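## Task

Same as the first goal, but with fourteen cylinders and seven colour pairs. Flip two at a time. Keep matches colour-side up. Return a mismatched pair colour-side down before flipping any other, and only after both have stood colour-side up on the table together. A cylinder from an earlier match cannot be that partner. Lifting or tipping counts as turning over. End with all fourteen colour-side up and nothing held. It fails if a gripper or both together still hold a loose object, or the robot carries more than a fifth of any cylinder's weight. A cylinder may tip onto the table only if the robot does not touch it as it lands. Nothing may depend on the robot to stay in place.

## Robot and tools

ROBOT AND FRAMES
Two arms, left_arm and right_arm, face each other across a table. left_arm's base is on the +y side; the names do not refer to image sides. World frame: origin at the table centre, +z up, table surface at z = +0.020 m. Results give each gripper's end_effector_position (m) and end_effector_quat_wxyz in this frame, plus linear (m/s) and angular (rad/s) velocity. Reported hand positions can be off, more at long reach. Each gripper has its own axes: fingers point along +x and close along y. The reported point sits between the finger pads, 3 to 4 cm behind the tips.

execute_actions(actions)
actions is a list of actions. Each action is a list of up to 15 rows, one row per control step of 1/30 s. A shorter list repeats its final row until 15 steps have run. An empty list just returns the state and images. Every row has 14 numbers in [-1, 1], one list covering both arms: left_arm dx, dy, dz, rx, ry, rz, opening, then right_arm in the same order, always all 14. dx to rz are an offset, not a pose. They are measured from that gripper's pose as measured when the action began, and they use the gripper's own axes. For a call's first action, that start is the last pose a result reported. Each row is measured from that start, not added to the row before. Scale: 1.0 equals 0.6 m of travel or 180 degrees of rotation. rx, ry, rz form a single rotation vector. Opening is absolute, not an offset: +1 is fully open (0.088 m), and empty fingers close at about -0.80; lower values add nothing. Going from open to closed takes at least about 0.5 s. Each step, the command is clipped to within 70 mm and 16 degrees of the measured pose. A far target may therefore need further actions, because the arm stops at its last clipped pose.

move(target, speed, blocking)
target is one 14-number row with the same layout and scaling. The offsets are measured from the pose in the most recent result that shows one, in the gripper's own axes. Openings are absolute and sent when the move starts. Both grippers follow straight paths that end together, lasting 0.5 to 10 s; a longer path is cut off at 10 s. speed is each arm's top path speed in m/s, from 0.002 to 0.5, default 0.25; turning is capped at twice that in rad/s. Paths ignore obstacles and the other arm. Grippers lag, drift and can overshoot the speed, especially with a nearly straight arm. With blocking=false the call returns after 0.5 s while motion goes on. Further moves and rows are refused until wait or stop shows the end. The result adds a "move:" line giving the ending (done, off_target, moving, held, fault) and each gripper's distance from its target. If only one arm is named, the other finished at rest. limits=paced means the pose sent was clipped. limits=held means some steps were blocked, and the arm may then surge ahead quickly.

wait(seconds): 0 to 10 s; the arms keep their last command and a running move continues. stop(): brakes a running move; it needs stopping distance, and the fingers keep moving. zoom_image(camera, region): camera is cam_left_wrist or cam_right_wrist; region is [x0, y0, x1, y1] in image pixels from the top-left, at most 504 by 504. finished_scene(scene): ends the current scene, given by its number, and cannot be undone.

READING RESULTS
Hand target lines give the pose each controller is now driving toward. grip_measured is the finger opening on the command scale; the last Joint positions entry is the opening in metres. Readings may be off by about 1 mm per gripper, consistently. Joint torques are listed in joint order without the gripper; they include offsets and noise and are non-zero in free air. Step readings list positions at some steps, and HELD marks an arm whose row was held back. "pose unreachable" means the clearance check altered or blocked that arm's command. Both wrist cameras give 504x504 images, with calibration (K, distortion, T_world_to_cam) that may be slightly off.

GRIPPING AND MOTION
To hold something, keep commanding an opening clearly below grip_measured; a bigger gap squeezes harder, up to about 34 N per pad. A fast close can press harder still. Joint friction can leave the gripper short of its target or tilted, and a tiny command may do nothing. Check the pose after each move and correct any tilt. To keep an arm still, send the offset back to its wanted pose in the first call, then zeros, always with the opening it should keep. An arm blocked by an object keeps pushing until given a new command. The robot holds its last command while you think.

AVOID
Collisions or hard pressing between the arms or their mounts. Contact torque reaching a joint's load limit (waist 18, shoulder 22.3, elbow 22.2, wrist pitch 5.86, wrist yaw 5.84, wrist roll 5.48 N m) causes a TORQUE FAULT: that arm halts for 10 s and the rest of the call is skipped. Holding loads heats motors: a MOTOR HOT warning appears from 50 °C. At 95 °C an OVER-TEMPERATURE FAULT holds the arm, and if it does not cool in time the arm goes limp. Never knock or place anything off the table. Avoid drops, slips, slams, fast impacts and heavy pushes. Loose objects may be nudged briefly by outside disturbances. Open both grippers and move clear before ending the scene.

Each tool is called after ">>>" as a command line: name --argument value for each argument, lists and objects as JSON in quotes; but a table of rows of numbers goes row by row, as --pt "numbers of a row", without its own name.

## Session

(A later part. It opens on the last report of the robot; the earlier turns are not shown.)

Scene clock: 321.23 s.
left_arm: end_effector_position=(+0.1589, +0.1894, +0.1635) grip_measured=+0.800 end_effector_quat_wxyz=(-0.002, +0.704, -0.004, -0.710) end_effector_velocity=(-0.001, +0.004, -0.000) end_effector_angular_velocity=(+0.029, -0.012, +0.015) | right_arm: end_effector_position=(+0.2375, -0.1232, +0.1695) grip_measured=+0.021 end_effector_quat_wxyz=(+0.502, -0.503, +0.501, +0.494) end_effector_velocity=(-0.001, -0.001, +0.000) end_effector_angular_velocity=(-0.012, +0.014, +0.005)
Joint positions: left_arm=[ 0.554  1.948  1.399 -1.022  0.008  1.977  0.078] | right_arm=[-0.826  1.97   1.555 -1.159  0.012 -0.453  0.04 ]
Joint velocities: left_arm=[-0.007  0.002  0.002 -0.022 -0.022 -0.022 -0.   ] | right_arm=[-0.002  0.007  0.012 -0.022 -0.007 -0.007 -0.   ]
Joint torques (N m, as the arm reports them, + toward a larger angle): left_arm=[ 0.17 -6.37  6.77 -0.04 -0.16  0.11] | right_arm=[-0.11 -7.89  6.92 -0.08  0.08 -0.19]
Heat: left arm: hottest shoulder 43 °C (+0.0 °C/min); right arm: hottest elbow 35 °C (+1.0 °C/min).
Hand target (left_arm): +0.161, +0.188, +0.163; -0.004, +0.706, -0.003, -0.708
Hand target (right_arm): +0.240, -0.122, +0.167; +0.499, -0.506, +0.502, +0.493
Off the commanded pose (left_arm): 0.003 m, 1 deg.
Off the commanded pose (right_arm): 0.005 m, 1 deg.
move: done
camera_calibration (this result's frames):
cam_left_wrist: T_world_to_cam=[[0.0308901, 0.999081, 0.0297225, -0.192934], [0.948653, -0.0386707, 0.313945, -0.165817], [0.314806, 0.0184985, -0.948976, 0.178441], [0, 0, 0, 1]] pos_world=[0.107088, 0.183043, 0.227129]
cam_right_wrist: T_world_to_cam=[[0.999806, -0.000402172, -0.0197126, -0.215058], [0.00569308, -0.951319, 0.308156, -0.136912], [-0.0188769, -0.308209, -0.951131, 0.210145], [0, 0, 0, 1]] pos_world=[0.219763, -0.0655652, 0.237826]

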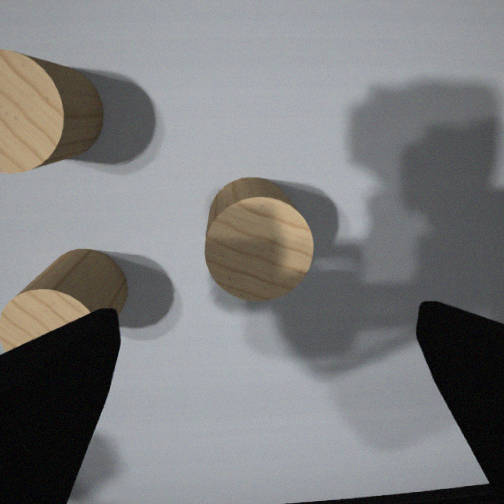

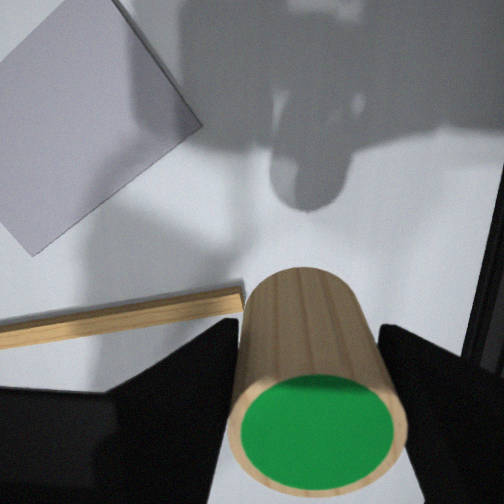

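>>> move --target '[0.142,-0.004,0.004,0,0,0,0.8, 0.154,0,0,0,0,0,-0.3]' --speed 0.06

>>> move --target '[0,0,0,0,0,0,-0.3, 0,0,0,0,0,0,0.8]'

>>> move --target '[-0.14,0,0,0,0,0,-0.3, -0.14,0,0,0,0,0,0.8]' --speed 0.15

Scene clock: 334.87 s.
left_arm: end_effector_position=(+0.1578, +0.1907, +0.0823) grip_measured=+0.800 end_effector_quat_wxyz=(+0.000, +0.706, -0.007, -0.708) end_effector_velocity=(+0.002, -0.001, +0.002) end_effector_angular_velocity=(-0.008, -0.011, +0.010) | right_arm: end_effector_position=(+0.2392, -0.1199, +0.0860) grip_measured=+0.021 end_effector_quat_wxyz=(+0.509, -0.501, +0.494, +0.497) end_effector_velocity=(-0.001, -0.002, +0.000) end_effector_angular_velocity=(-0.003, +0.010, -0.010)
Joint positions: left_arm=[ 0.552  2.072  1.224 -0.714  0.008  1.976  0.078] | right_arm=[-0.826  2.068  1.35  -0.834  0.012 -0.453  0.04 ]
Joint velocities: left_arm=[ 0.002 -0.007 -0.002  0.007 -0.007 -0.007 -0.   ] | right_arm=[-0.002 -0.002 -0.002 -0.007 -0.007  0.007 -0.   ]
Joint torques (N m, as the arm reports them, + toward a larger angle): left_arm=[-0.21 -6.6   4.45  0.41  0.09 -0.12] | right_arm=[-0.16 -7.79  3.48  0.59 -0.04 -0.08]
Heat: left arm: hottest shoulder 42 °C (-1.0 °C/min); right arm: hottest shoulder 35 °C (+0.0 °C/min).
Hand target (left_arm): +0.156, +0.192, +0.078; -0.002, +0.704, -0.004, -0.710
Hand target (right_arm): +0.238, -0.124, +0.077; +0.502, -0.503, +0.501, +0.494
Off the commanded pose (left_arm): 0.005 m, 1 deg.
Off the commanded pose (right_arm): 0.010 m, 1 deg.
move: off_target (right_arm)
camera_calibration (this result's frames):
cam_left_wrist: T_world_to_cam=[[0.0315483, 0.999277, 0.0212091, -0.191183], [0.947352, -0.0366602, 0.31809, -0.139793], [0.318637, 0.0100573, -0.947823, 0.102592], [0, 0, 0, 1]] pos_world=[0.105774, 0.184888, 0.145761]
cam_right_wrist: T_world_to_cam=[[0.999952, 0.000261146, -0.00975886, -0.219205], [0.00307777, -0.957096, 0.289755, -0.106537], [-0.0092645, -0.289771, -0.957051, 0.1322], [0, 0, 0, 1]] pos_world=[0.220747, -0.0636012, 0.155252]

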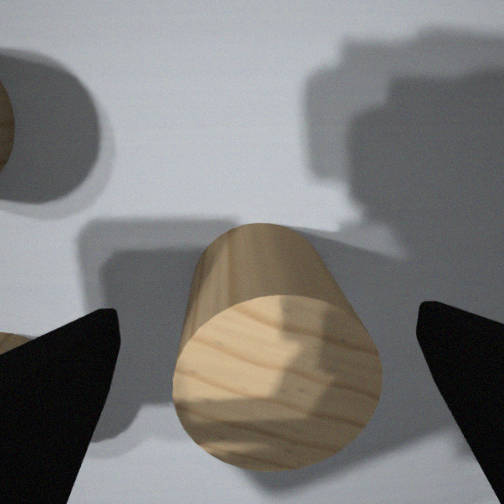

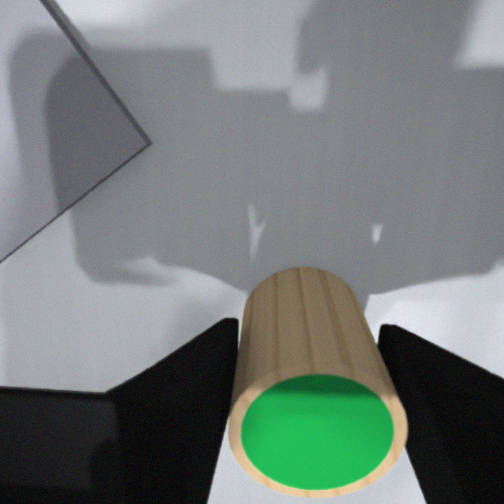

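Scene clock: 335.57 s.
left_arm: end_effector_position=(+0.1578, +0.1908, +0.0823) grip_measured=+0.035 end_effector_quat_wxyz=(+0.000, +0.706, -0.007, -0.708) end_effector_velocity=(-0.001, +0.003, +0.001) end_effector_angular_velocity=(+0.010, -0.004, +0.005) | right_arm: end_effector_position=(+0.2392, -0.1197, +0.0861) grip_measured=+0.799 end_effector_quat_wxyz=(+0.509, -0.500, +0.493, +0.497) end_effector_velocity=(-0.001, -0.002, +0.000) end_effector_angular_velocity=(-0.003, +0.010, -0.039)
Joint positions: left_arm=[ 0.552  2.072  1.224 -0.714  0.008  1.977  0.041] | right_arm=[-0.826  2.068  1.35  -0.833  0.012 -0.453  0.078]
Joint velocities: left_arm=[-0.002 -0.007 -0.007 -0.007 -0.007 -0.007  0.   ] | right_arm=[-0.002 -0.002 -0.002 -0.007 -0.007  0.037  0.   ]
Joint torques (N m, as the arm reports them, + toward a larger angle): left_arm=[-0.03 -7.32  4.94  0.2   0.06  0.04] | right_arm=[ 0.07 -9.5   5.02  0.05 -0.01 -0.02]
Heat: left arm: hottest shoulder 42 °C (-1.0 °C/min); right arm: hottest shoulder 35 °C (+0.0 °C/min).
Hand target (left_arm): +0.158, +0.191, +0.082; +0.000, +0.706, -0.007, -0.708
Hand target (right_arm): +0.239, -0.120, +0.086; +0.509, -0.501, +0.494, +0.497
Off the commanded pose (left_arm): 0.000 m, 0 deg.
Off the commanded pose (right_arm): 0.000 m, 0 deg.
move: done
camera_calibration (this result's frames):
cam_left_wrist: T_world_to_cam=[[0.0319357, 0.99925, 0.021902, -0.191447], [0.94743, -0.037245, 0.317789, -0.139602], [0.318367, 0.0106018, -0.947908, 0.102556], [0, 0, 0, 1]] pos_world=[0.105726, 0.185017, 0.14577]
cam_right_wrist: T_world_to_cam=[[0.999954, 0.000280017, -0.0095947, -0.219276], [0.00303738, -0.957441, 0.288611, -0.106233], [-0.00910555, -0.288627, -0.957398, 0.132405], [0, 0, 0, 1]] pos_world=[0.220794, -0.0634347, 0.155321]

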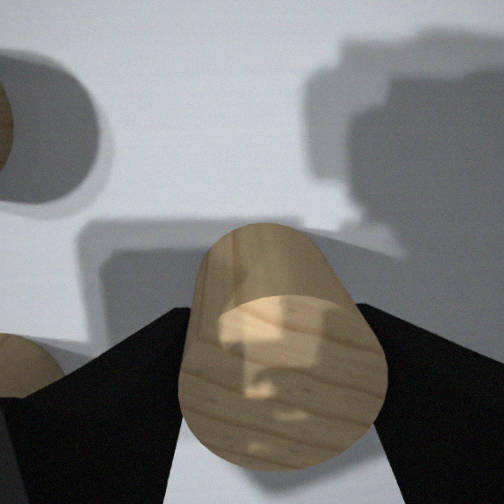

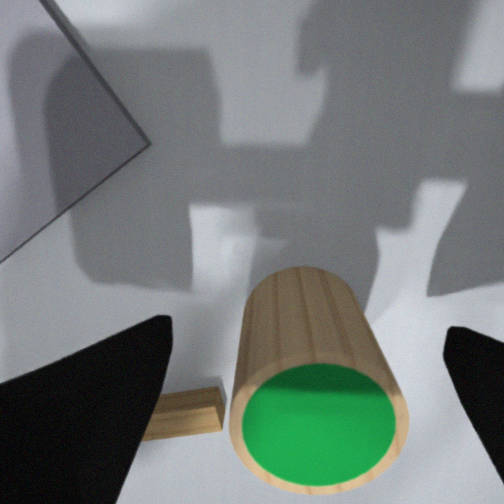

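Scene clock: 336.57 s.
left_arm: end_effector_position=(+0.1565, +0.1940, +0.1592) grip_measured=+0.035 end_effector_quat_wxyz=(-0.006, +0.703, -0.001, -0.711) end_effector_velocity=(+0.001, -0.002, +0.005) end_effector_angular_velocity=(-0.008, -0.012, +0.019) | right_arm: end_effector_position=(+0.2374, -0.1235, +0.1643) grip_measured=+0.800 end_effector_quat_wxyz=(+0.504, -0.502, +0.499, +0.495) end_effector_velocity=(+0.001, +0.003, +0.005) end_effector_angular_velocity=(+0.014, +0.001, +0.020)
Joint positions: left_arm=[ 0.552  1.943  1.374 -1.013  0.008  1.977  0.041] | right_arm=[-0.826  1.967  1.531 -1.131  0.012 -0.453  0.078]
Joint velocities: left_arm=[-0.002 -0.007  0.012 -0.007 -0.007 -0.022 -0.   ] | right_arm=[-0.002 -0.002  0.017 -0.007 -0.007 -0.022 -0.   ]
Joint torques (N m, as the arm reports them, + toward a larger angle): left_arm=[ 0.02 -8.36  6.78 -0.06  0.04  0.03] | right_arm=[ 0.3  -9.97  7.07 -0.07 -0.02  0.04]
Heat: left arm: hottest shoulder 43 °C (+1.0 °C/min); right arm: hottest shoulder 35 °C (+0.0 °C/min).
Hand target (left_arm): +0.158, +0.191, +0.166; +0.000, +0.706, -0.007, -0.708
Hand target (right_arm): +0.238, -0.121, +0.170; +0.509, -0.500, +0.493, +0.497
Off the commanded pose (left_arm): 0.008 m, 1 deg.
Off the commanded pose (right_arm): 0.006 m, 1 deg.
move: done
camera_calibration (this result's frames):
cam_left_wrist: T_world_to_cam=[[0.0321662, 0.998698, 0.0395969, -0.198964], [0.949783, -0.0428802, 0.309959, -0.160731], [0.311253, 0.0276383, -0.949925, 0.174015], [0, 0, 0, 1]] pos_world=[0.104897, 0.187003, 0.223]
cam_right_wrist: T_world_to_cam=[[0.999858, 0.0000854761, -0.0168489, -0.215467], [0.00518131, -0.953092, 0.302637, -0.134721], [-0.0160327, -0.302681, -0.952957, 0.20542], [0, 0, 0, 1]] pos_world=[0.219428, -0.0662061, 0.232897]

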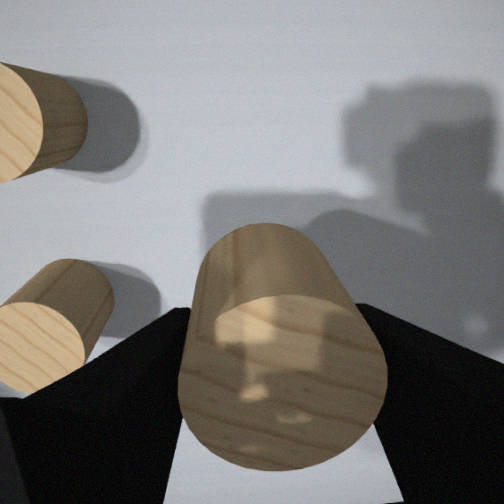

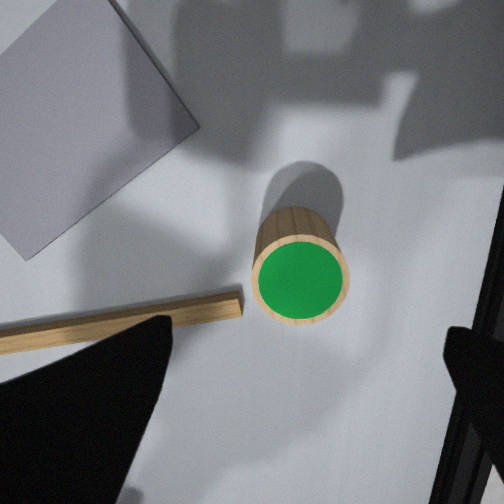

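>>> move --target '[-0.175,0.232,0.234,0,0,0.505,-0.3, -0.16,0.371,0.006,0,-0.497,0,1]' --speed 0.3

Scene clock: 340.73 s.
left_arm: end_effector_position=(+0.0154, +0.0590, +0.2624) grip_measured=+0.034 end_effector_quat_wxyz=(+0.496, +0.494, -0.502, -0.508) end_effector_velocity=(-0.000, +0.000, -0.000) end_effector_angular_velocity=(-0.002, +0.007, +0.005) | right_arm: end_effector_position=(+0.0141, -0.1190, +0.2664) grip_measured=+1.000 end_effector_quat_wxyz=(+0.706, +0.008, +0.002, +0.708) end_effector_velocity=(-0.002, -0.000, -0.005) end_effector_angular_velocity=(-0.012, -0.026, +0.010)
Joint positions: left_arm=[0.147 1.852 0.673 1.175 0.011 1.563 0.041] | right_arm=[-0.067  1.288  0.27   1.026  0.298  0.012  0.088]
Joint velocities: left_arm=[-0.002  0.002 -0.002  0.007 -0.007 -0.007 -0.   ] | right_arm=[ 0.002  0.012 -0.007  0.007 -0.007 -0.022  0.   ]
Joint torques (N m, as the arm reports them, + toward a larger angle): left_arm=[-0.42 -5.77  6.45  2.13 -0.19 -0.17] | right_arm=[ 0.25 -3.25  3.99  1.94  0.09 -0.18]
Heat: left arm: hottest shoulder 43 °C (+0.0 °C/min); right arm: hottest shoulder 35 °C (+0.0 °C/min).
Hand target (left_arm): +0.015, +0.057, +0.265; +0.500, +0.491, -0.503, -0.506
Hand target (right_arm): +0.014, -0.121, +0.259; +0.706, -0.003, +0.005, +0.708
Off the commanded pose (left_arm): 0.004 m, 1 deg.
Off the commanded pose (right_arm): 0.009 m, 2 deg.
move: off_target (right_arm)
camera_calibration (this result's frames):
cam_left_wrist: T_world_to_cam=[[0.0141839, 0.0357364, -0.999261, 0.265911], [0.953403, 0.30072, 0.0242876, -0.00984751], [0.301365, -0.953043, -0.0298058, 0.136261], [0, 0, 0, 1]] pos_world=[-0.0354474, 0.123321, 0.270015]
cam_right_wrist: T_world_to_cam=[[0.999441, 0.0322226, -0.00894615, 0.0112102], [0.000901188, -0.293371, -0.955998, 0.253653], [-0.0334293, 0.955455, -0.293236, 0.274621], [0, 0, 0, 1]] pos_world=[-0.00225218, -0.188335, 0.323121]

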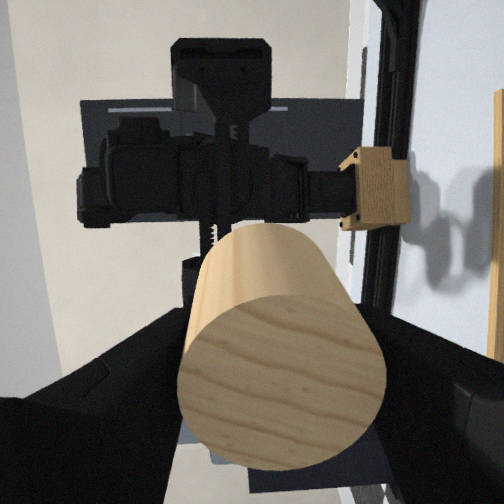

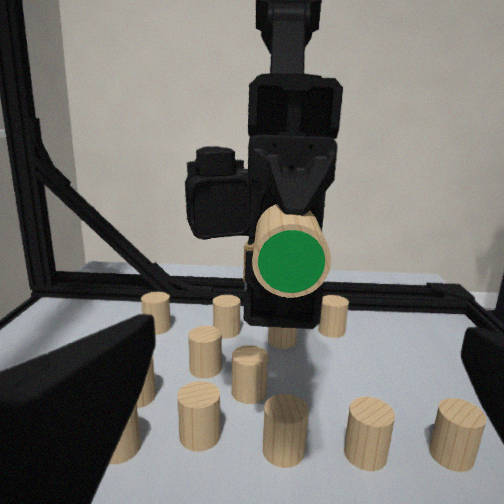

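>>> move --target '[0.111,0.005,0,0,0,0,-0.3, 0.097,-0.002,0,-0.005,0,0,1]' --speed 0.1

>>> move --target '[0,0,0,0,0,0,-0.3, 0,0,0,0,0,0,-0.3]'

>>> move --target '[0,0,0,0,0,0,1, 0,0,0,0,0,0,-0.3]'

>>> move --target '[-0.1,0,0,0,0,0,1, -0.1,0,0,0,0,0,-0.3]' --speed 0.15

>>> move --target '[-0.232,-0.16,0.05,0,0,-0.497,0.8, 0.11,-0.383,-0.172,0,0.506,0,-0.3]' --speed 0.3

Scene clock: 345.37 s.
left_arm: end_effector_position=(+0.0148, -0.0049, +0.2638) grip_measured=+0.033 end_effector_quat_wxyz=(+0.495, +0.495, -0.501, -0.509) end_effector_velocity=(-0.002, -0.002, -0.001) end_effector_angular_velocity=(+0.012, +0.007, -0.010) | right_arm: end_effector_position=(+0.0152, -0.0640, +0.2661) grip_measured=+1.000 end_effector_quat_wxyz=(+0.706, +0.003, -0.000, +0.708) end_effector_velocity=(-0.002, +0.001, +0.000) end_effector_angular_velocity=(-0.002, -0.008, +0.010)
Joint positions: left_arm=[0.147 2.021 0.957 1.057 0.011 1.563 0.041] | right_arm=[-0.137  1.532  0.456  1.081  0.229  0.003  0.088]
Joint velocities: left_arm=[-0.002  0.002  0.012 -0.022  0.007 -0.007 -0.   ] | right_arm=[ 0.002  0.002  0.007 -0.007 -0.007 -0.007  0.   ]
Joint torques (N m, as the arm reports them, + toward a larger angle): left_arm=[-0.03 -7.04  7.03  1.71  0.   -0.05] | right_arm=[-0.34 -4.68  6.66  1.99 -0.1  -0.2 ]
Heat: left arm: hottest shoulder 42 °C (+0.0 °C/min); right arm: hottest shoulder 35 °C (+1.0 °C/min).
Hand target (left_arm): +0.014, -0.008, +0.265; +0.496, +0.494, -0.502, -0.508
Hand target (right_arm): +0.015, -0.061, +0.267; +0.706, +0.002, -0.003, +0.708
Off the commanded pose (left_arm): 0.003 m, 0 deg.
Off the commanded pose (right_arm): 0.003 m, 0 deg.
move: done
camera_calibration (this result's frames):
cam_left_wrist: T_world_to_cam=[[0.0142151, 0.0399344, -0.999101, 0.269665], [0.953287, 0.300979, 0.0255935, 0.00955737], [0.30173, -0.952794, -0.0337905, 0.0766625], [0, 0, 0, 1]] pos_world=[-0.0360756, 0.0593981, 0.271768]
cam_right_wrist: T_world_to_cam=[[0.999506, 0.0313934, 0.00117346, 0.0056452], [0.0103981, -0.295348, -0.955333, 0.269064], [-0.0296445, 0.954874, -0.295529, 0.2226], [0, 0, 0, 1]] pos_world=[-0.00184132, -0.133264, 0.322824]

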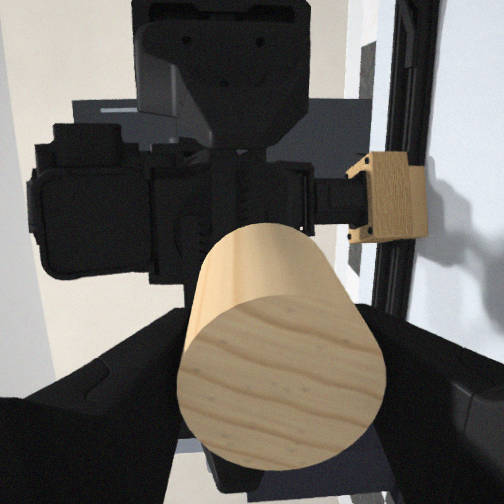

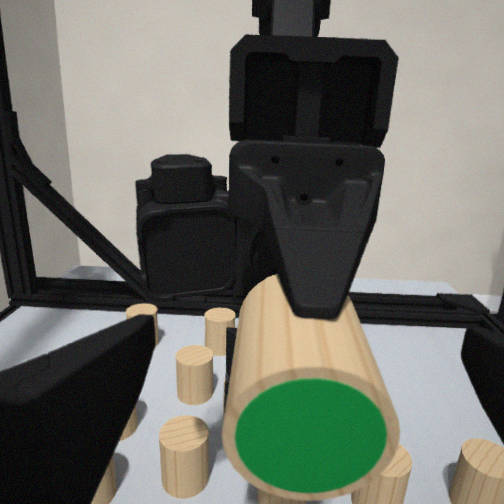

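Scene clock: 345.87 s.
left_arm: end_effector_position=(+0.0153, -0.0049, +0.2638) grip_measured=+0.033 end_effector_quat_wxyz=(+0.495, +0.495, -0.501, -0.509) end_effector_velocity=(+0.002, -0.000, -0.000) end_effector_angular_velocity=(+0.013, +0.022, +0.010) | right_arm: end_effector_position=(+0.0145, -0.0641, +0.2661) grip_measured=+0.022 end_effector_quat_wxyz=(+0.705, +0.003, -0.000, +0.709) end_effector_velocity=(-0.000, -0.000, -0.002) end_effector_angular_velocity=(-0.007, +0.006, +0.005)
Joint positions: left_arm=[0.147 2.021 0.957 1.057 0.01  1.563 0.041] | right_arm=[-0.135  1.532  0.456  1.081  0.228  0.003  0.04 ]
Joint velocities: left_arm=[ 0.002 -0.007  0.002 -0.022 -0.007 -0.022 -0.   ] | right_arm=[-0.002 -0.002 -0.002 -0.007 -0.007  0.007 -0.   ]
Joint torques (N m, as the arm reports them, + toward a larger angle): left_arm=[-0.12 -7.76  5.77  1.74  0.08 -0.04] | right_arm=[ 0.01 -5.65  5.34  1.84  0.05  0.  ]
Heat: left arm: hottest shoulder 42 °C (+0.0 °C/min); right arm: hottest shoulder 35 °C (+1.0 °C/min).
Hand target (left_arm): +0.015, -0.005, +0.264; +0.495, +0.495, -0.501, -0.509
Hand target (right_arm): +0.015, -0.064, +0.266; +0.706, +0.003, -0.000, +0.708
Off the commanded pose (left_arm): 0.001 m, 0 deg.
Off the commanded pose (right_arm): 0.001 m, 0 deg.
move: done
camera_calibration (this result's frames):
cam_left_wrist: T_world_to_cam=[[0.0141479, 0.0399613, -0.999101, 0.269658], [0.952711, 0.302797, 0.0256021, 0.0090299], [0.303547, -0.952217, -0.0337877, 0.0764558], [0, 0, 0, 1]] pos_world=[-0.035626, 0.0592924, 0.271768]
cam_right_wrist: T_world_to_cam=[[0.999419, 0.0340622, 0.00118147, 0.0064936], [0.0111944, -0.295317, -0.955334, 0.269043], [-0.0321919, 0.954792, -0.295527, 0.222675], [0, 0, 0, 1]] pos_world=[-0.00233328, -0.133376, 0.322824]

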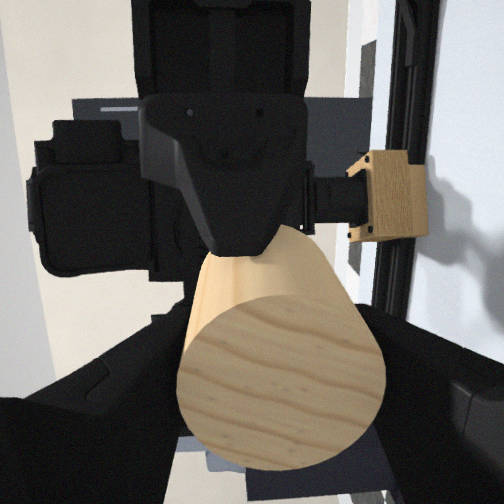

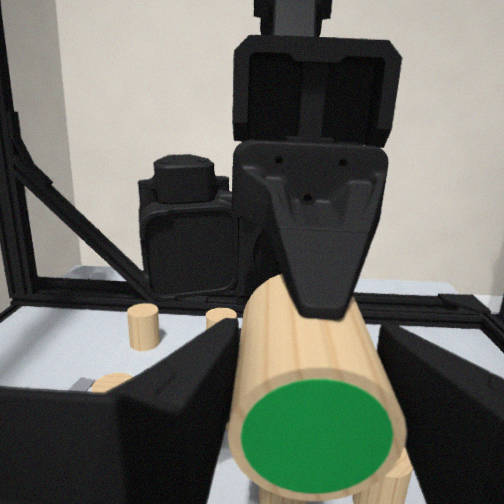

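Scene clock: 346.57 s.
left_arm: end_effector_position=(+0.0153, -0.0049, +0.2638) grip_measured=+1.000 end_effector_quat_wxyz=(+0.495, +0.495, -0.501, -0.509) end_effector_velocity=(+0.002, -0.000, +0.006) end_effector_angular_velocity=(-0.017, +0.007, +0.010) | right_arm: end_effector_position=(+0.0145, -0.0641, +0.2661) grip_measured=+0.022 end_effector_quat_wxyz=(+0.705, +0.003, -0.000, +0.709) end_effector_velocity=(-0.002, -0.001, +0.002) end_effector_angular_velocity=(+0.007, -0.006, +0.019)
Joint positions: left_arm=[0.147 2.021 0.957 1.057 0.01  1.563 0.088] | right_arm=[-0.135  1.532  0.456  1.081  0.228  0.003  0.04 ]
Joint velocities: left_arm=[ 0.002 -0.007  0.002  0.007 -0.007 -0.007  0.   ] | right_arm=[-0.002 -0.002 -0.002  0.007 -0.022 -0.007  0.   ]
Joint torques (N m, as the arm reports them, + toward a larger angle): left_arm=[-0.02 -7.8   5.8   1.71 -0.01 -0.06] | right_arm=[ 0.03 -5.65  5.36  1.82  0.    0.  ]
Heat: left arm: hottest shoulder 43 °C (+1.0 °C/min); right arm: hottest shoulder 35 °C (+1.0 °C/min).
Hand target (left_arm): +0.015, -0.005, +0.264; +0.495, +0.495, -0.501, -0.509
Hand target (right_arm): +0.014, -0.064, +0.266; +0.705, +0.003, -0.000, +0.709
Off the commanded pose (left_arm): 0.000 m, 0 deg.
Off the commanded pose (right_arm): 0.000 m, 0 deg.
move: done
camera_calibration (this result's frames):
cam_left_wrist: T_world_to_cam=[[0.0141479, 0.0399613, -0.999101, 0.269658], [0.952711, 0.302797, 0.0256021, 0.0090299], [0.303547, -0.952217, -0.0337877, 0.0764558], [0, 0, 0, 1]] pos_world=[-0.035626, 0.0592924, 0.271768]
cam_right_wrist: T_world_to_cam=[[0.999419, 0.0340622, 0.00118147, 0.0064936], [0.0111944, -0.295317, -0.955334, 0.269043], [-0.0321919, 0.954792, -0.295527, 0.222675], [0, 0, 0, 1]] pos_world=[-0.00233328, -0.133376, 0.322824]

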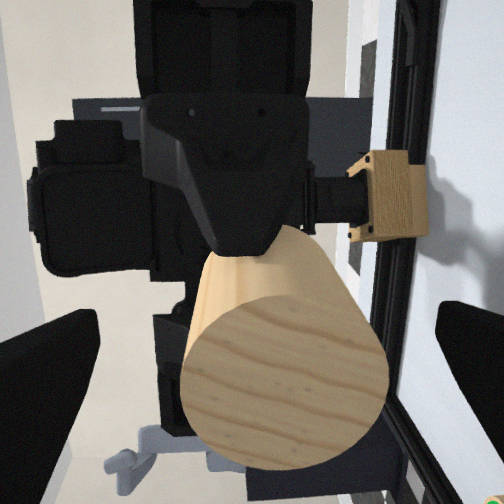

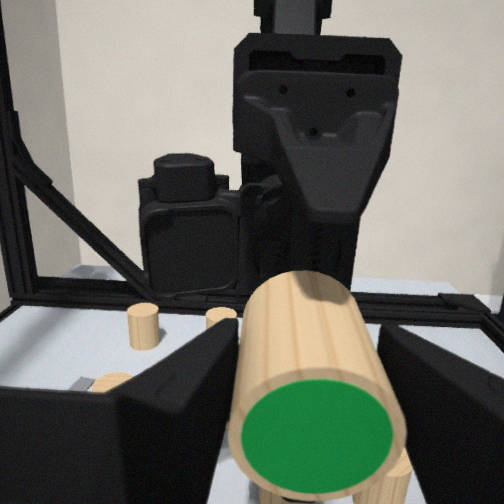

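Scene clock: 347.47 s.
left_arm: end_effector_position=(+0.0159, +0.0530, +0.2603) grip_measured=+1.000 end_effector_quat_wxyz=(+0.493, +0.498, -0.498, -0.511) end_effector_velocity=(+0.000, +0.004, +0.001) end_effector_angular_velocity=(-0.003, -0.022, +0.004) | right_arm: end_effector_position=(+0.0145, -0.1210, +0.2681) grip_measured=+0.022 end_effector_quat_wxyz=(+0.705, +0.006, -0.001, +0.709) end_effector_velocity=(-0.005, -0.003, +0.003) end_effector_angular_velocity=(+0.007, -0.005, +0.029)
Joint positions: left_arm=[0.147 1.865 0.7   1.147 0.01  1.563 0.088] | right_arm=[-0.068  1.27   0.266  1.014  0.295  0.003  0.04 ]
Joint velocities: left_arm=[-0.002 -0.012 -0.017  0.007 -0.007  0.022  0.   ] | right_arm=[ 0.007 -0.022 -0.007 -0.007 -0.022 -0.007 -0.   ]
Joint torques (N m, as the arm reports them, + toward a larger angle): left_arm=[ 0.04 -7.61  4.71  2.03  0.02 -0.02] | right_arm=[ 0.38 -4.83  4.24  1.69  0.07  0.01]
Heat: left arm: hottest shoulder 43 °C (+1.0 °C/min); right arm: hottest shoulder 35 °C (+1.0 °C/min).
Hand target (left_arm): +0.016, +0.055, +0.264; +0.495, +0.495, -0.501, -0.509
Hand target (right_arm): +0.015, -0.124, +0.266; +0.705, +0.003, -0.000, +0.709
Off the commanded pose (left_arm): 0.005 m, 1 deg.
Off the commanded pose (right_arm): 0.004 m, 0 deg.
move: done
camera_calibration (this result's frames):
cam_left_wrist: T_world_to_cam=[[0.0142465, 0.0502491, -0.998635, 0.263119], [0.952709, 0.302516, 0.0288133, -0.00974216], [0.303551, -0.951819, -0.043563, 0.133768], [0, 0, 0, 1]] pos_world=[-0.0350726, 0.117049, 0.268868]
cam_right_wrist: T_world_to_cam=[[0.999407, 0.0344437, -0.000475378, 0.00885365], [0.00956973, -0.290876, -0.956713, 0.255084], [-0.033091, 0.956141, -0.291033, 0.276556], [0, 0, 0, 1]] pos_world=[-0.00213796, -0.190534, 0.324533]

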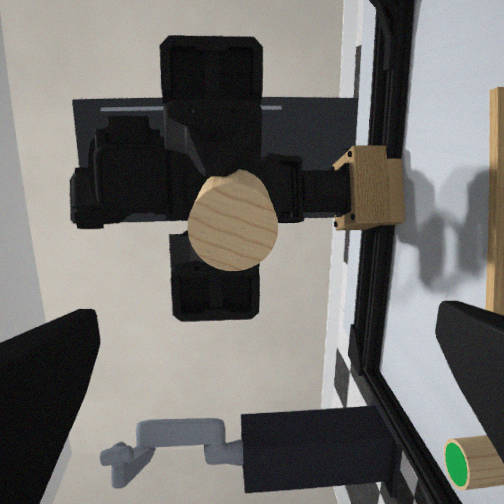

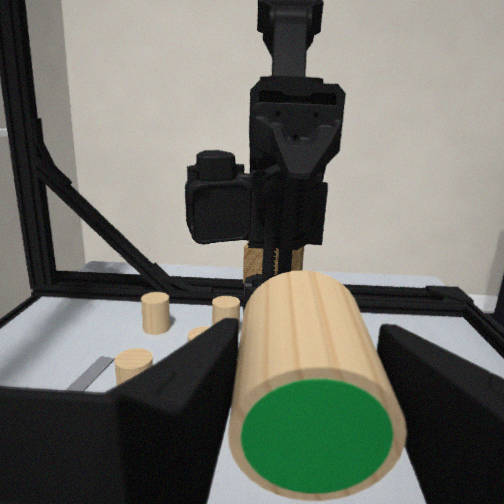

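Scene clock: 350.77 s.
left_arm: end_effector_position=(-0.0110, +0.1954, +0.1666) grip_measured=+0.800 end_effector_quat_wxyz=(-0.007, +0.704, -0.002, -0.710) end_effector_velocity=(+0.003, +0.005, -0.001) end_effector_angular_velocity=(+0.025, -0.024, -0.010) | right_arm: end_effector_position=(+0.2425, -0.0533, +0.1705) grip_measured=+0.022 end_effector_quat_wxyz=(+0.504, -0.500, +0.500, +0.496) end_effector_velocity=(+0.002, -0.001, -0.003) end_effector_angular_velocity=(-0.014, -0.002, +0.020)
Joint positions: left_arm=[ 0.06   1.835  1.259 -1.002  0.008  1.486  0.078] | right_arm=[-0.767  2.236  1.968 -1.299  0.007 -0.392  0.04 ]
Joint velocities: left_arm=[-0.002  0.002 -0.002 -0.022 -0.022  0.007 -0.   ] | right_arm=[-0.002  0.012  0.007 -0.007  0.007 -0.022 -0.   ]
Joint torques (N m, as the arm reports them, + toward a larger angle): left_arm=[-0.42 -5.69  6.82  0.01  0.28 -0.05] | right_arm=[-0.06 -9.44  6.96 -0.11  0.09 -0.19]
Heat: left arm: hottest shoulder 42 °C (+0.0 °C/min); right arm: hottest shoulder 35 °C (+1.0 °C/min).
Hand target (left_arm): -0.013, +0.194, +0.167; -0.007, +0.702, -0.001, -0.712
Hand target (right_arm): +0.244, -0.052, +0.166; +0.500, -0.504, +0.501, +0.495
Off the commanded pose (left_arm): 0.002 m, 0 deg.
Off the commanded pose (right_arm): 0.006 m, 1 deg.
move: done
camera_calibration (this result's frames):
cam_left_wrist: T_world_to_cam=[[0.0343319, 0.998621, 0.0397112, -0.195325], [0.948508, -0.0450769, 0.31353, -0.00408019], [0.314888, 0.0269022, -0.948748, 0.233085], [0, 0, 0, 1]] pos_world=[-0.0628196, 0.188602, 0.230175]
cam_right_wrist: T_world_to_cam=[[0.999778, -0.00213696, -0.0209514, -0.219859], [0.00425237, -0.953864, 0.300209, -0.069163], [-0.0206263, -0.300231, -0.953643, 0.234022], [0, 0, 0, 1]] pos_world=[0.224932, 0.00381887, 0.239331]

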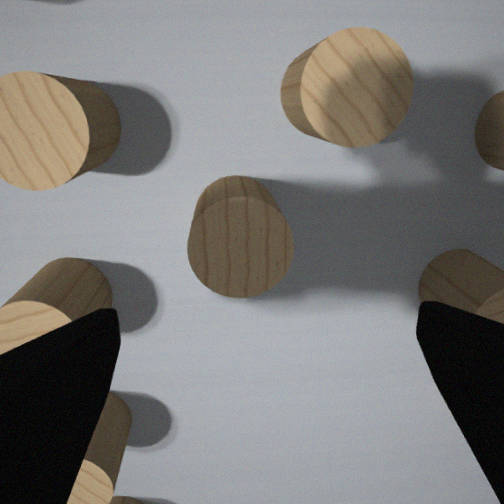

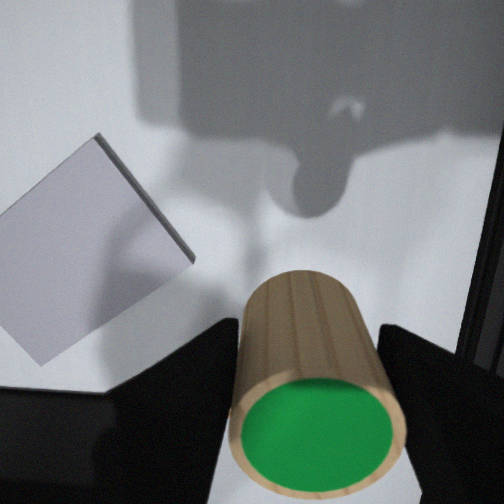

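>>> move --target '[0.148,0.007,0.006,0,0,0,0.8, 0.15,0,0,0,0,0,-0.3]' --speed 0.06

>>> move --target '[0,0,0,0,0,0,0.8, 0,0,0,0,0,0,0.8]'

>>> move --target '[0,0,0,0,0,0,-0.3, -0.03,0,0,0,0,0,0.8]' --speed 0.1

>>> move --target '[-0.14,0,0,0,0,0,-0.3, -0.115,0,0,0,0,0,0.8]' --speed 0.15

>>> move --target '[-0.175,0.232,-0.052,0,0,0.505,-0.3, -0.16,0.378,-0.11,0,-0.497,0,1]' --speed 0.3

Scene clock: 356.97 s.
left_arm: end_effector_position=(-0.0141, +0.1903, +0.0815) grip_measured=+0.800 end_effector_quat_wxyz=(-0.004, +0.704, -0.005, -0.710) end_effector_velocity=(+0.000, +0.001, -0.001) end_effector_angular_velocity=(-0.003, -0.007, +0.020) | right_arm: end_effector_position=(+0.2442, -0.0493, +0.0907) grip_measured=+0.022 end_effector_quat_wxyz=(+0.512, -0.497, +0.491, +0.500) end_effector_velocity=(+0.000, +0.001, +0.000) end_effector_angular_velocity=(+0.009, +0.004, +0.005)
Joint positions: left_arm=[ 0.052  2.002  1.108 -0.675  0.008  1.48   0.078] | right_arm=[-0.767  2.291  1.738 -0.989  0.007 -0.392  0.04 ]
Joint velocities: left_arm=[-0.002 -0.002 -0.007  0.007 -0.007 -0.022 -0.   ] | right_arm=[-0.002 -0.002 -0.002  0.007 -0.007 -0.007  0.   ]
Joint torques (N m, as the arm reports them, + toward a larger angle): left_arm=[-0.41 -6.    4.32  0.43  0.07 -0.07] | right_arm=[-0.05 -9.53  3.99  0.41 -0.04 -0.04]
Heat: left arm: hottest shoulder 42 °C (-1.0 °C/min); right arm: hottest shoulder 36 °C (+2.0 °C/min).
Hand target (left_arm): -0.015, +0.193, +0.078; -0.007, +0.704, -0.002, -0.710
Hand target (right_arm): +0.243, -0.054, +0.081; +0.504, -0.500, +0.500, +0.496
Off the commanded pose (left_arm): 0.004 m, 1 deg.
Off the commanded pose (right_arm): 0.011 m, 1 deg.
move: off_target (right_arm)
camera_calibration (this result's frames):
cam_left_wrist: T_world_to_cam=[[0.0355068, 0.9989, 0.0306376, -0.186047], [0.948739, -0.0433263, 0.313076, 0.0250843], [0.314059, 0.0179508, -0.949234, 0.155186], [0, 0, 0, 1]] pos_world=[-0.0659299, 0.184143, 0.145154]
cam_right_wrist: T_world_to_cam=[[0.999935, -0.00138648, -0.0113592, -0.224091], [0.0018305, -0.960472, 0.27837, -0.0391085], [-0.0112961, -0.278373, -0.960407, 0.158514], [0, 0, 0, 1]] pos_world=[0.225938, 0.00625276, 0.160579]

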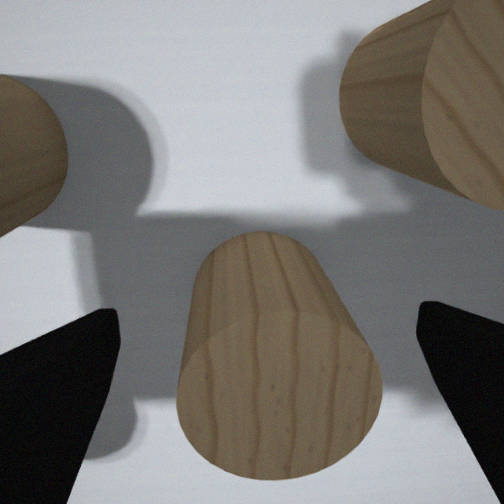

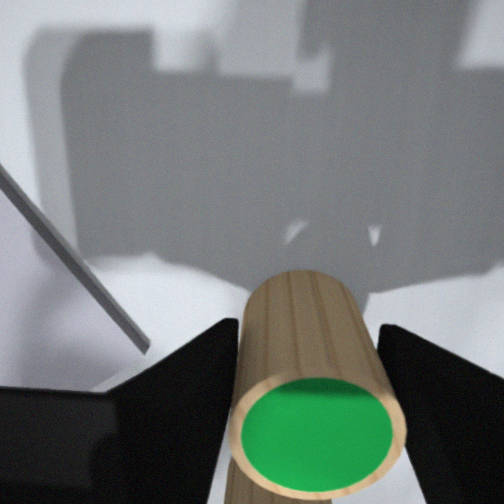

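Scene clock: 357.67 s.
left_arm: end_effector_position=(-0.0141, +0.1903, +0.0815) grip_measured=+0.800 end_effector_quat_wxyz=(-0.004, +0.704, -0.005, -0.710) end_effector_velocity=(+0.000, +0.000, +0.001) end_effector_angular_velocity=(+0.002, -0.008, +0.005) | right_arm: end_effector_position=(+0.2442, -0.0493, +0.0907) grip_measured=+0.799 end_effector_quat_wxyz=(+0.512, -0.497, +0.491, +0.500) end_effector_velocity=(-0.002, +0.001, -0.001) end_effector_angular_velocity=(+0.011, +0.019, -0.009)
Joint positions: left_arm=[ 0.052  2.002  1.108 -0.675  0.008  1.48   0.078] | right_arm=[-0.767  2.291  1.738 -0.989  0.007 -0.392  0.078]
Joint velocities: left_arm=[-0.002 -0.002  0.002 -0.007 -0.007 -0.007 -0.   ] | right_arm=[-0.002 -0.002 -0.007  0.007 -0.022  0.007  0.001]
Joint torques (N m, as the arm reports them, + toward a larger angle): left_arm=[ 0.03 -6.83  4.85  0.2   0.04  0.01] | right_arm=[  0.03 -11.24   5.43   0.14  -0.02  -0.01]
Heat: left arm: hottest shoulder 42 °C (-1.0 °C/min); right arm: hottest shoulder 37 °C (+3.0 °C/min).
Hand target (left_arm): -0.014, +0.190, +0.081; -0.004, +0.704, -0.005, -0.710
Hand target (right_arm): +0.244, -0.049, +0.091; +0.512, -0.497, +0.491, +0.500
Off the commanded pose (left_arm): 0.000 m, 0 deg.
Off the commanded pose (right_arm): 0.000 m, 0 deg.
move: done
camera_calibration (this result's frames):
cam_left_wrist: T_world_to_cam=[[0.0355068, 0.9989, 0.0306376, -0.186047], [0.948739, -0.0433263, 0.313076, 0.0250843], [0.314059, 0.0179508, -0.949234, 0.155186], [0, 0, 0, 1]] pos_world=[-0.0659299, 0.184143, 0.145154]
cam_right_wrist: T_world_to_cam=[[0.999935, -0.00138648, -0.0113592, -0.224091], [0.0018305, -0.960472, 0.27837, -0.0391085], [-0.0112961, -0.278373, -0.960407, 0.158514], [0, 0, 0, 1]] pos_world=[0.225938, 0.00625276, 0.160579]

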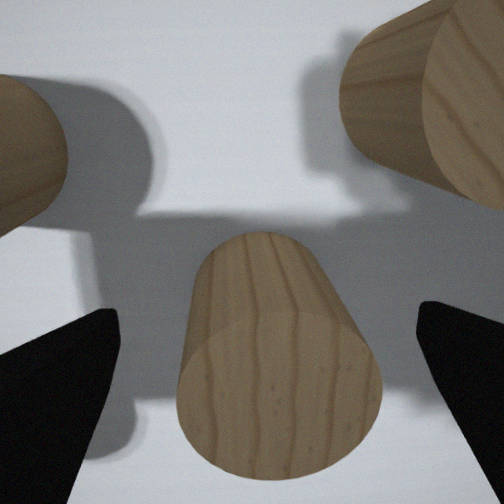

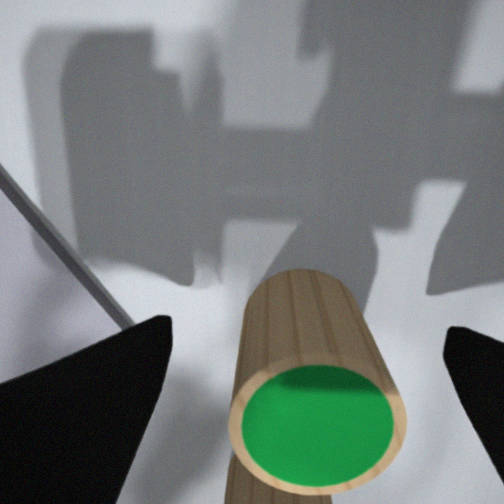

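Scene clock: 358.47 s.
left_arm: end_effector_position=(-0.0141, +0.1904, +0.0815) grip_measured=+0.038 end_effector_quat_wxyz=(-0.004, +0.704, -0.005, -0.710) end_effector_velocity=(+0.001, +0.004, -0.000) end_effector_angular_velocity=(+0.021, -0.010, +0.005) | right_arm: end_effector_position=(+0.2426, -0.0530, +0.1011) grip_measured=+0.800 end_effector_quat_wxyz=(+0.505, -0.500, +0.498, +0.497) end_effector_velocity=(+0.000, +0.001, +0.000) end_effector_angular_velocity=(+0.009, +0.004, +0.034)
Joint positions: left_arm=[ 0.052  2.002  1.108 -0.676  0.008  1.48   0.041] | right_arm=[-0.767  2.28   1.762 -1.044  0.007 -0.392  0.078]
Joint velocities: left_arm=[-0.002  0.002  0.002 -0.022 -0.007 -0.007 -0.   ] | right_arm=[-0.002 -0.002 -0.002  0.007 -0.007 -0.037 -0.   ]
Joint torques (N m, as the arm reports them, + toward a larger angle): left_arm=[-0.17 -6.76  4.93  0.22  0.07  0.01] | right_arm=[  0.1  -12.4    6.72   0.04  -0.03  -0.02]
Heat: left arm: hottest shoulder 42 °C (-1.0 °C/min); right arm: hottest shoulder 37 °C (+3.0 °C/min).
Hand target (left_arm): -0.014, +0.190, +0.081; -0.004, +0.704, -0.005, -0.710
Hand target (right_arm): +0.244, -0.050, +0.109; +0.512, -0.497, +0.491, +0.500
Off the commanded pose (left_arm): 0.000 m, 0 deg.
Off the commanded pose (right_arm): 0.008 m, 1 deg.
move: done
camera_calibration (this result's frames):
cam_left_wrist: T_world_to_cam=[[0.0355056, 0.998888, 0.031018, -0.186159], [0.948727, -0.043445, 0.313097, 0.0251003], [0.314097, 0.0183109, -0.949214, 0.155112], [0, 0, 0, 1]] pos_world=[-0.0659237, 0.184202, 0.14515]
cam_right_wrist: T_world_to_cam=[[0.999817, -0.00166428, -0.0190337, -0.221634], [0.00404226, -0.955223, 0.295858, -0.0475861], [-0.0186738, -0.295881, -0.955042, 0.167838], [0, 0, 0, 1]] pos_world=[0.22492, 0.00383564, 0.170152]

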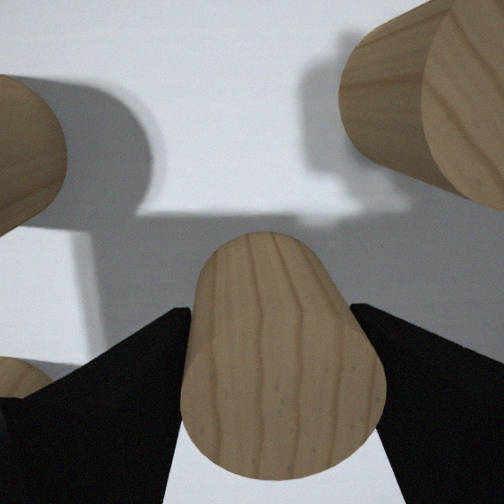

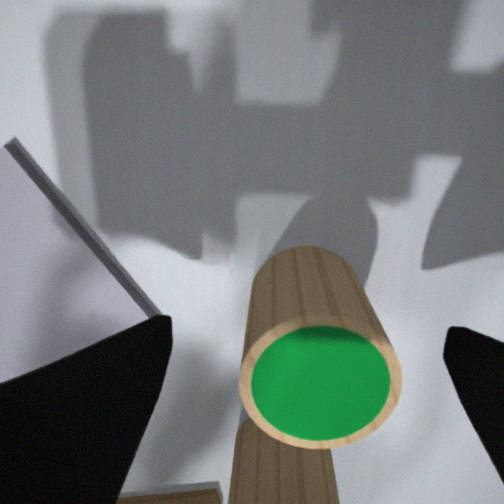

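Scene clock: 359.47 s.
left_arm: end_effector_position=(-0.0138, +0.1933, +0.1588) grip_measured=+0.037 end_effector_quat_wxyz=(-0.011, +0.705, +0.002, -0.709) end_effector_velocity=(-0.001, +0.006, +0.003) end_effector_angular_velocity=(+0.026, -0.010, -0.015) | right_arm: end_effector_position=(+0.2416, -0.0555, +0.1641) grip_measured=+0.800 end_effector_quat_wxyz=(+0.500, -0.502, +0.503, +0.495) end_effector_velocity=(+0.003, +0.001, +0.005) end_effector_angular_velocity=(+0.008, -0.012, -0.010)
Joint positions: left_arm=[ 0.052  1.862  1.261 -0.987  0.008  1.48   0.041] | right_arm=[-0.767  2.238  1.945 -1.285  0.007 -0.392  0.078]
Joint velocities: left_arm=[-0.007 -0.002  0.007 -0.037 -0.007  0.007  0.   ] | right_arm=[-0.002 -0.002  0.017 -0.007  0.007  0.007  0.   ]
Joint torques (N m, as the arm reports them, + toward a larger angle): left_arm=[ 0.13 -7.76  6.8   0.    0.07  0.03] | right_arm=[  0.17 -11.92   7.11  -0.14  -0.02   0.  ]
Heat: left arm: hottest shoulder 42 °C (-1.0 °C/min); right arm: hottest shoulder 37 °C (+3.0 °C/min).
Hand target (left_arm): -0.014, +0.190, +0.165; -0.004, +0.704, -0.005, -0.710
Hand target (right_arm): +0.242, -0.053, +0.170; +0.505, -0.500, +0.498, +0.497
Off the commanded pose (left_arm): 0.007 m, 1 deg.
Off the commanded pose (right_arm): 0.006 m, 1 deg.
move: done
camera_calibration (this result's frames):
cam_left_wrist: T_world_to_cam=[[0.0354246, 0.998119, 0.0500298, -0.194336], [0.9481, -0.0493939, 0.314112, 0.001702], [0.315992, 0.036306, -0.948067, 0.22474], [0, 0, 0, 1]] pos_world=[-0.0657453, 0.185896, 0.222256]
cam_right_wrist: T_world_to_cam=[[0.99968, -0.00199103, -0.0252271, -0.218354], [0.00592673, -0.950751, 0.309898, -0.0710977], [-0.0246017, -0.309948, -0.950435, 0.227056], [0, 0, 0, 1]] pos_world=[0.224291, 0.00234452, 0.232327]

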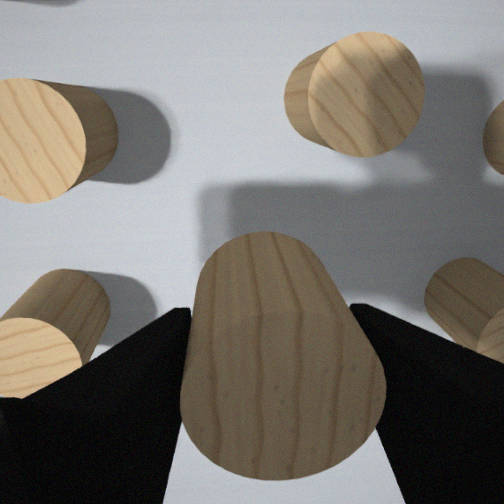

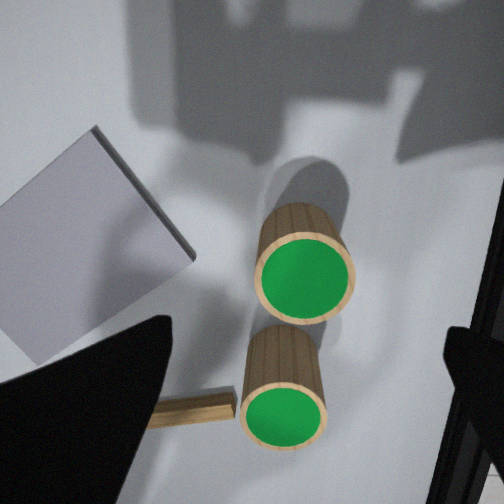

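Scene clock: 362.63 s.
left_arm: end_effector_position=(+0.0151, +0.0552, +0.2594) grip_measured=+0.035 end_effector_quat_wxyz=(+0.493, +0.498, -0.500, -0.508) end_effector_velocity=(-0.000, +0.000, +0.003) end_effector_angular_velocity=(-0.017, +0.007, +0.005) | right_arm: end_effector_position=(+0.0149, -0.1196, +0.2687) grip_measured=+1.000 end_effector_quat_wxyz=(+0.707, +0.007, +0.008, +0.708) end_effector_velocity=(-0.001, -0.001, -0.002) end_effector_angular_velocity=(+0.002, -0.007, +0.000)
Joint positions: left_arm=[0.144 1.867 0.688 1.165 0.004 1.567 0.041] | right_arm=[-0.069  1.262  0.278  0.983  0.298  0.023  0.088]
Joint velocities: left_arm=[-0.002  0.002 -0.002  0.022 -0.007 -0.007  0.   ] | right_arm=[ 0.007  0.012 -0.007  0.022  0.007 -0.007  0.   ]
Joint torques (N m, as the arm reports them, + toward a larger angle): left_arm=[ 0.17 -5.69  6.45  2.14  0.21  0.05] | right_arm=[ 0.32 -3.09  4.05  1.96  0.15 -0.15]
Heat: left arm: hottest shoulder 42 °C (-2.0 °C/min); right arm: hottest shoulder 38 °C (+4.0 °C/min).
Hand target (left_arm): +0.015, +0.053, +0.262; +0.495, +0.495, -0.505, -0.506
Hand target (right_arm): +0.015, -0.121, +0.261; +0.707, -0.003, +0.010, +0.707
Off the commanded pose (left_arm): 0.004 m, 1 deg.
Off the commanded pose (right_arm): 0.009 m, 2 deg.
move: off_target (right_arm)
camera_calibration (this result's frames):
cam_left_wrist: T_world_to_cam=[[0.0183714, 0.0448687, -0.998824, 0.262399], [0.952023, 0.304433, 0.0311861, -0.0103685], [0.305474, -0.951477, -0.0371232, 0.134366], [0, 0, 0, 1]] pos_world=[-0.0359948, 0.119229, 0.267402]
cam_right_wrist: T_world_to_cam=[[0.999382, 0.0306205, -0.0172876, 0.0125009], [-0.00725898, -0.301391, -0.953473, 0.254183], [-0.0344062, 0.953009, -0.300983, 0.2777], [0, 0, 0, 1]] pos_world=[-0.00109349, -0.188424, 0.326155]

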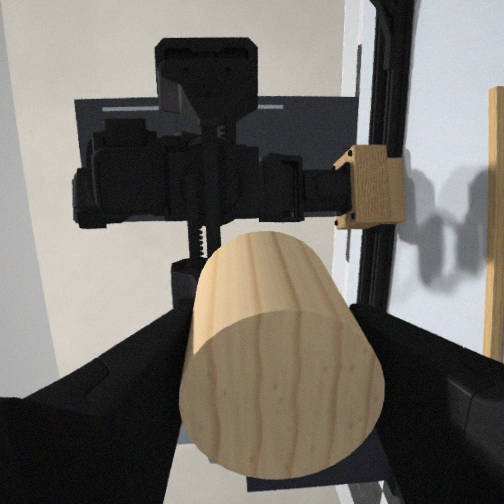

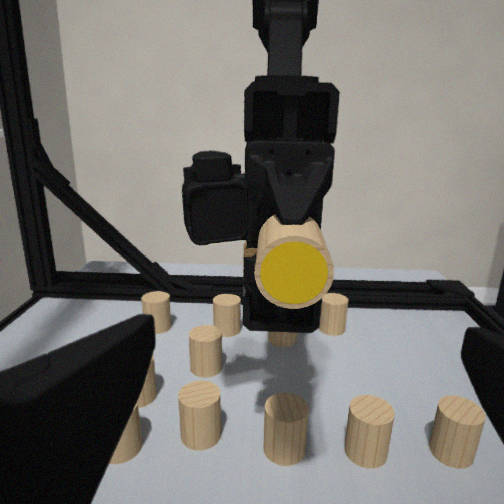

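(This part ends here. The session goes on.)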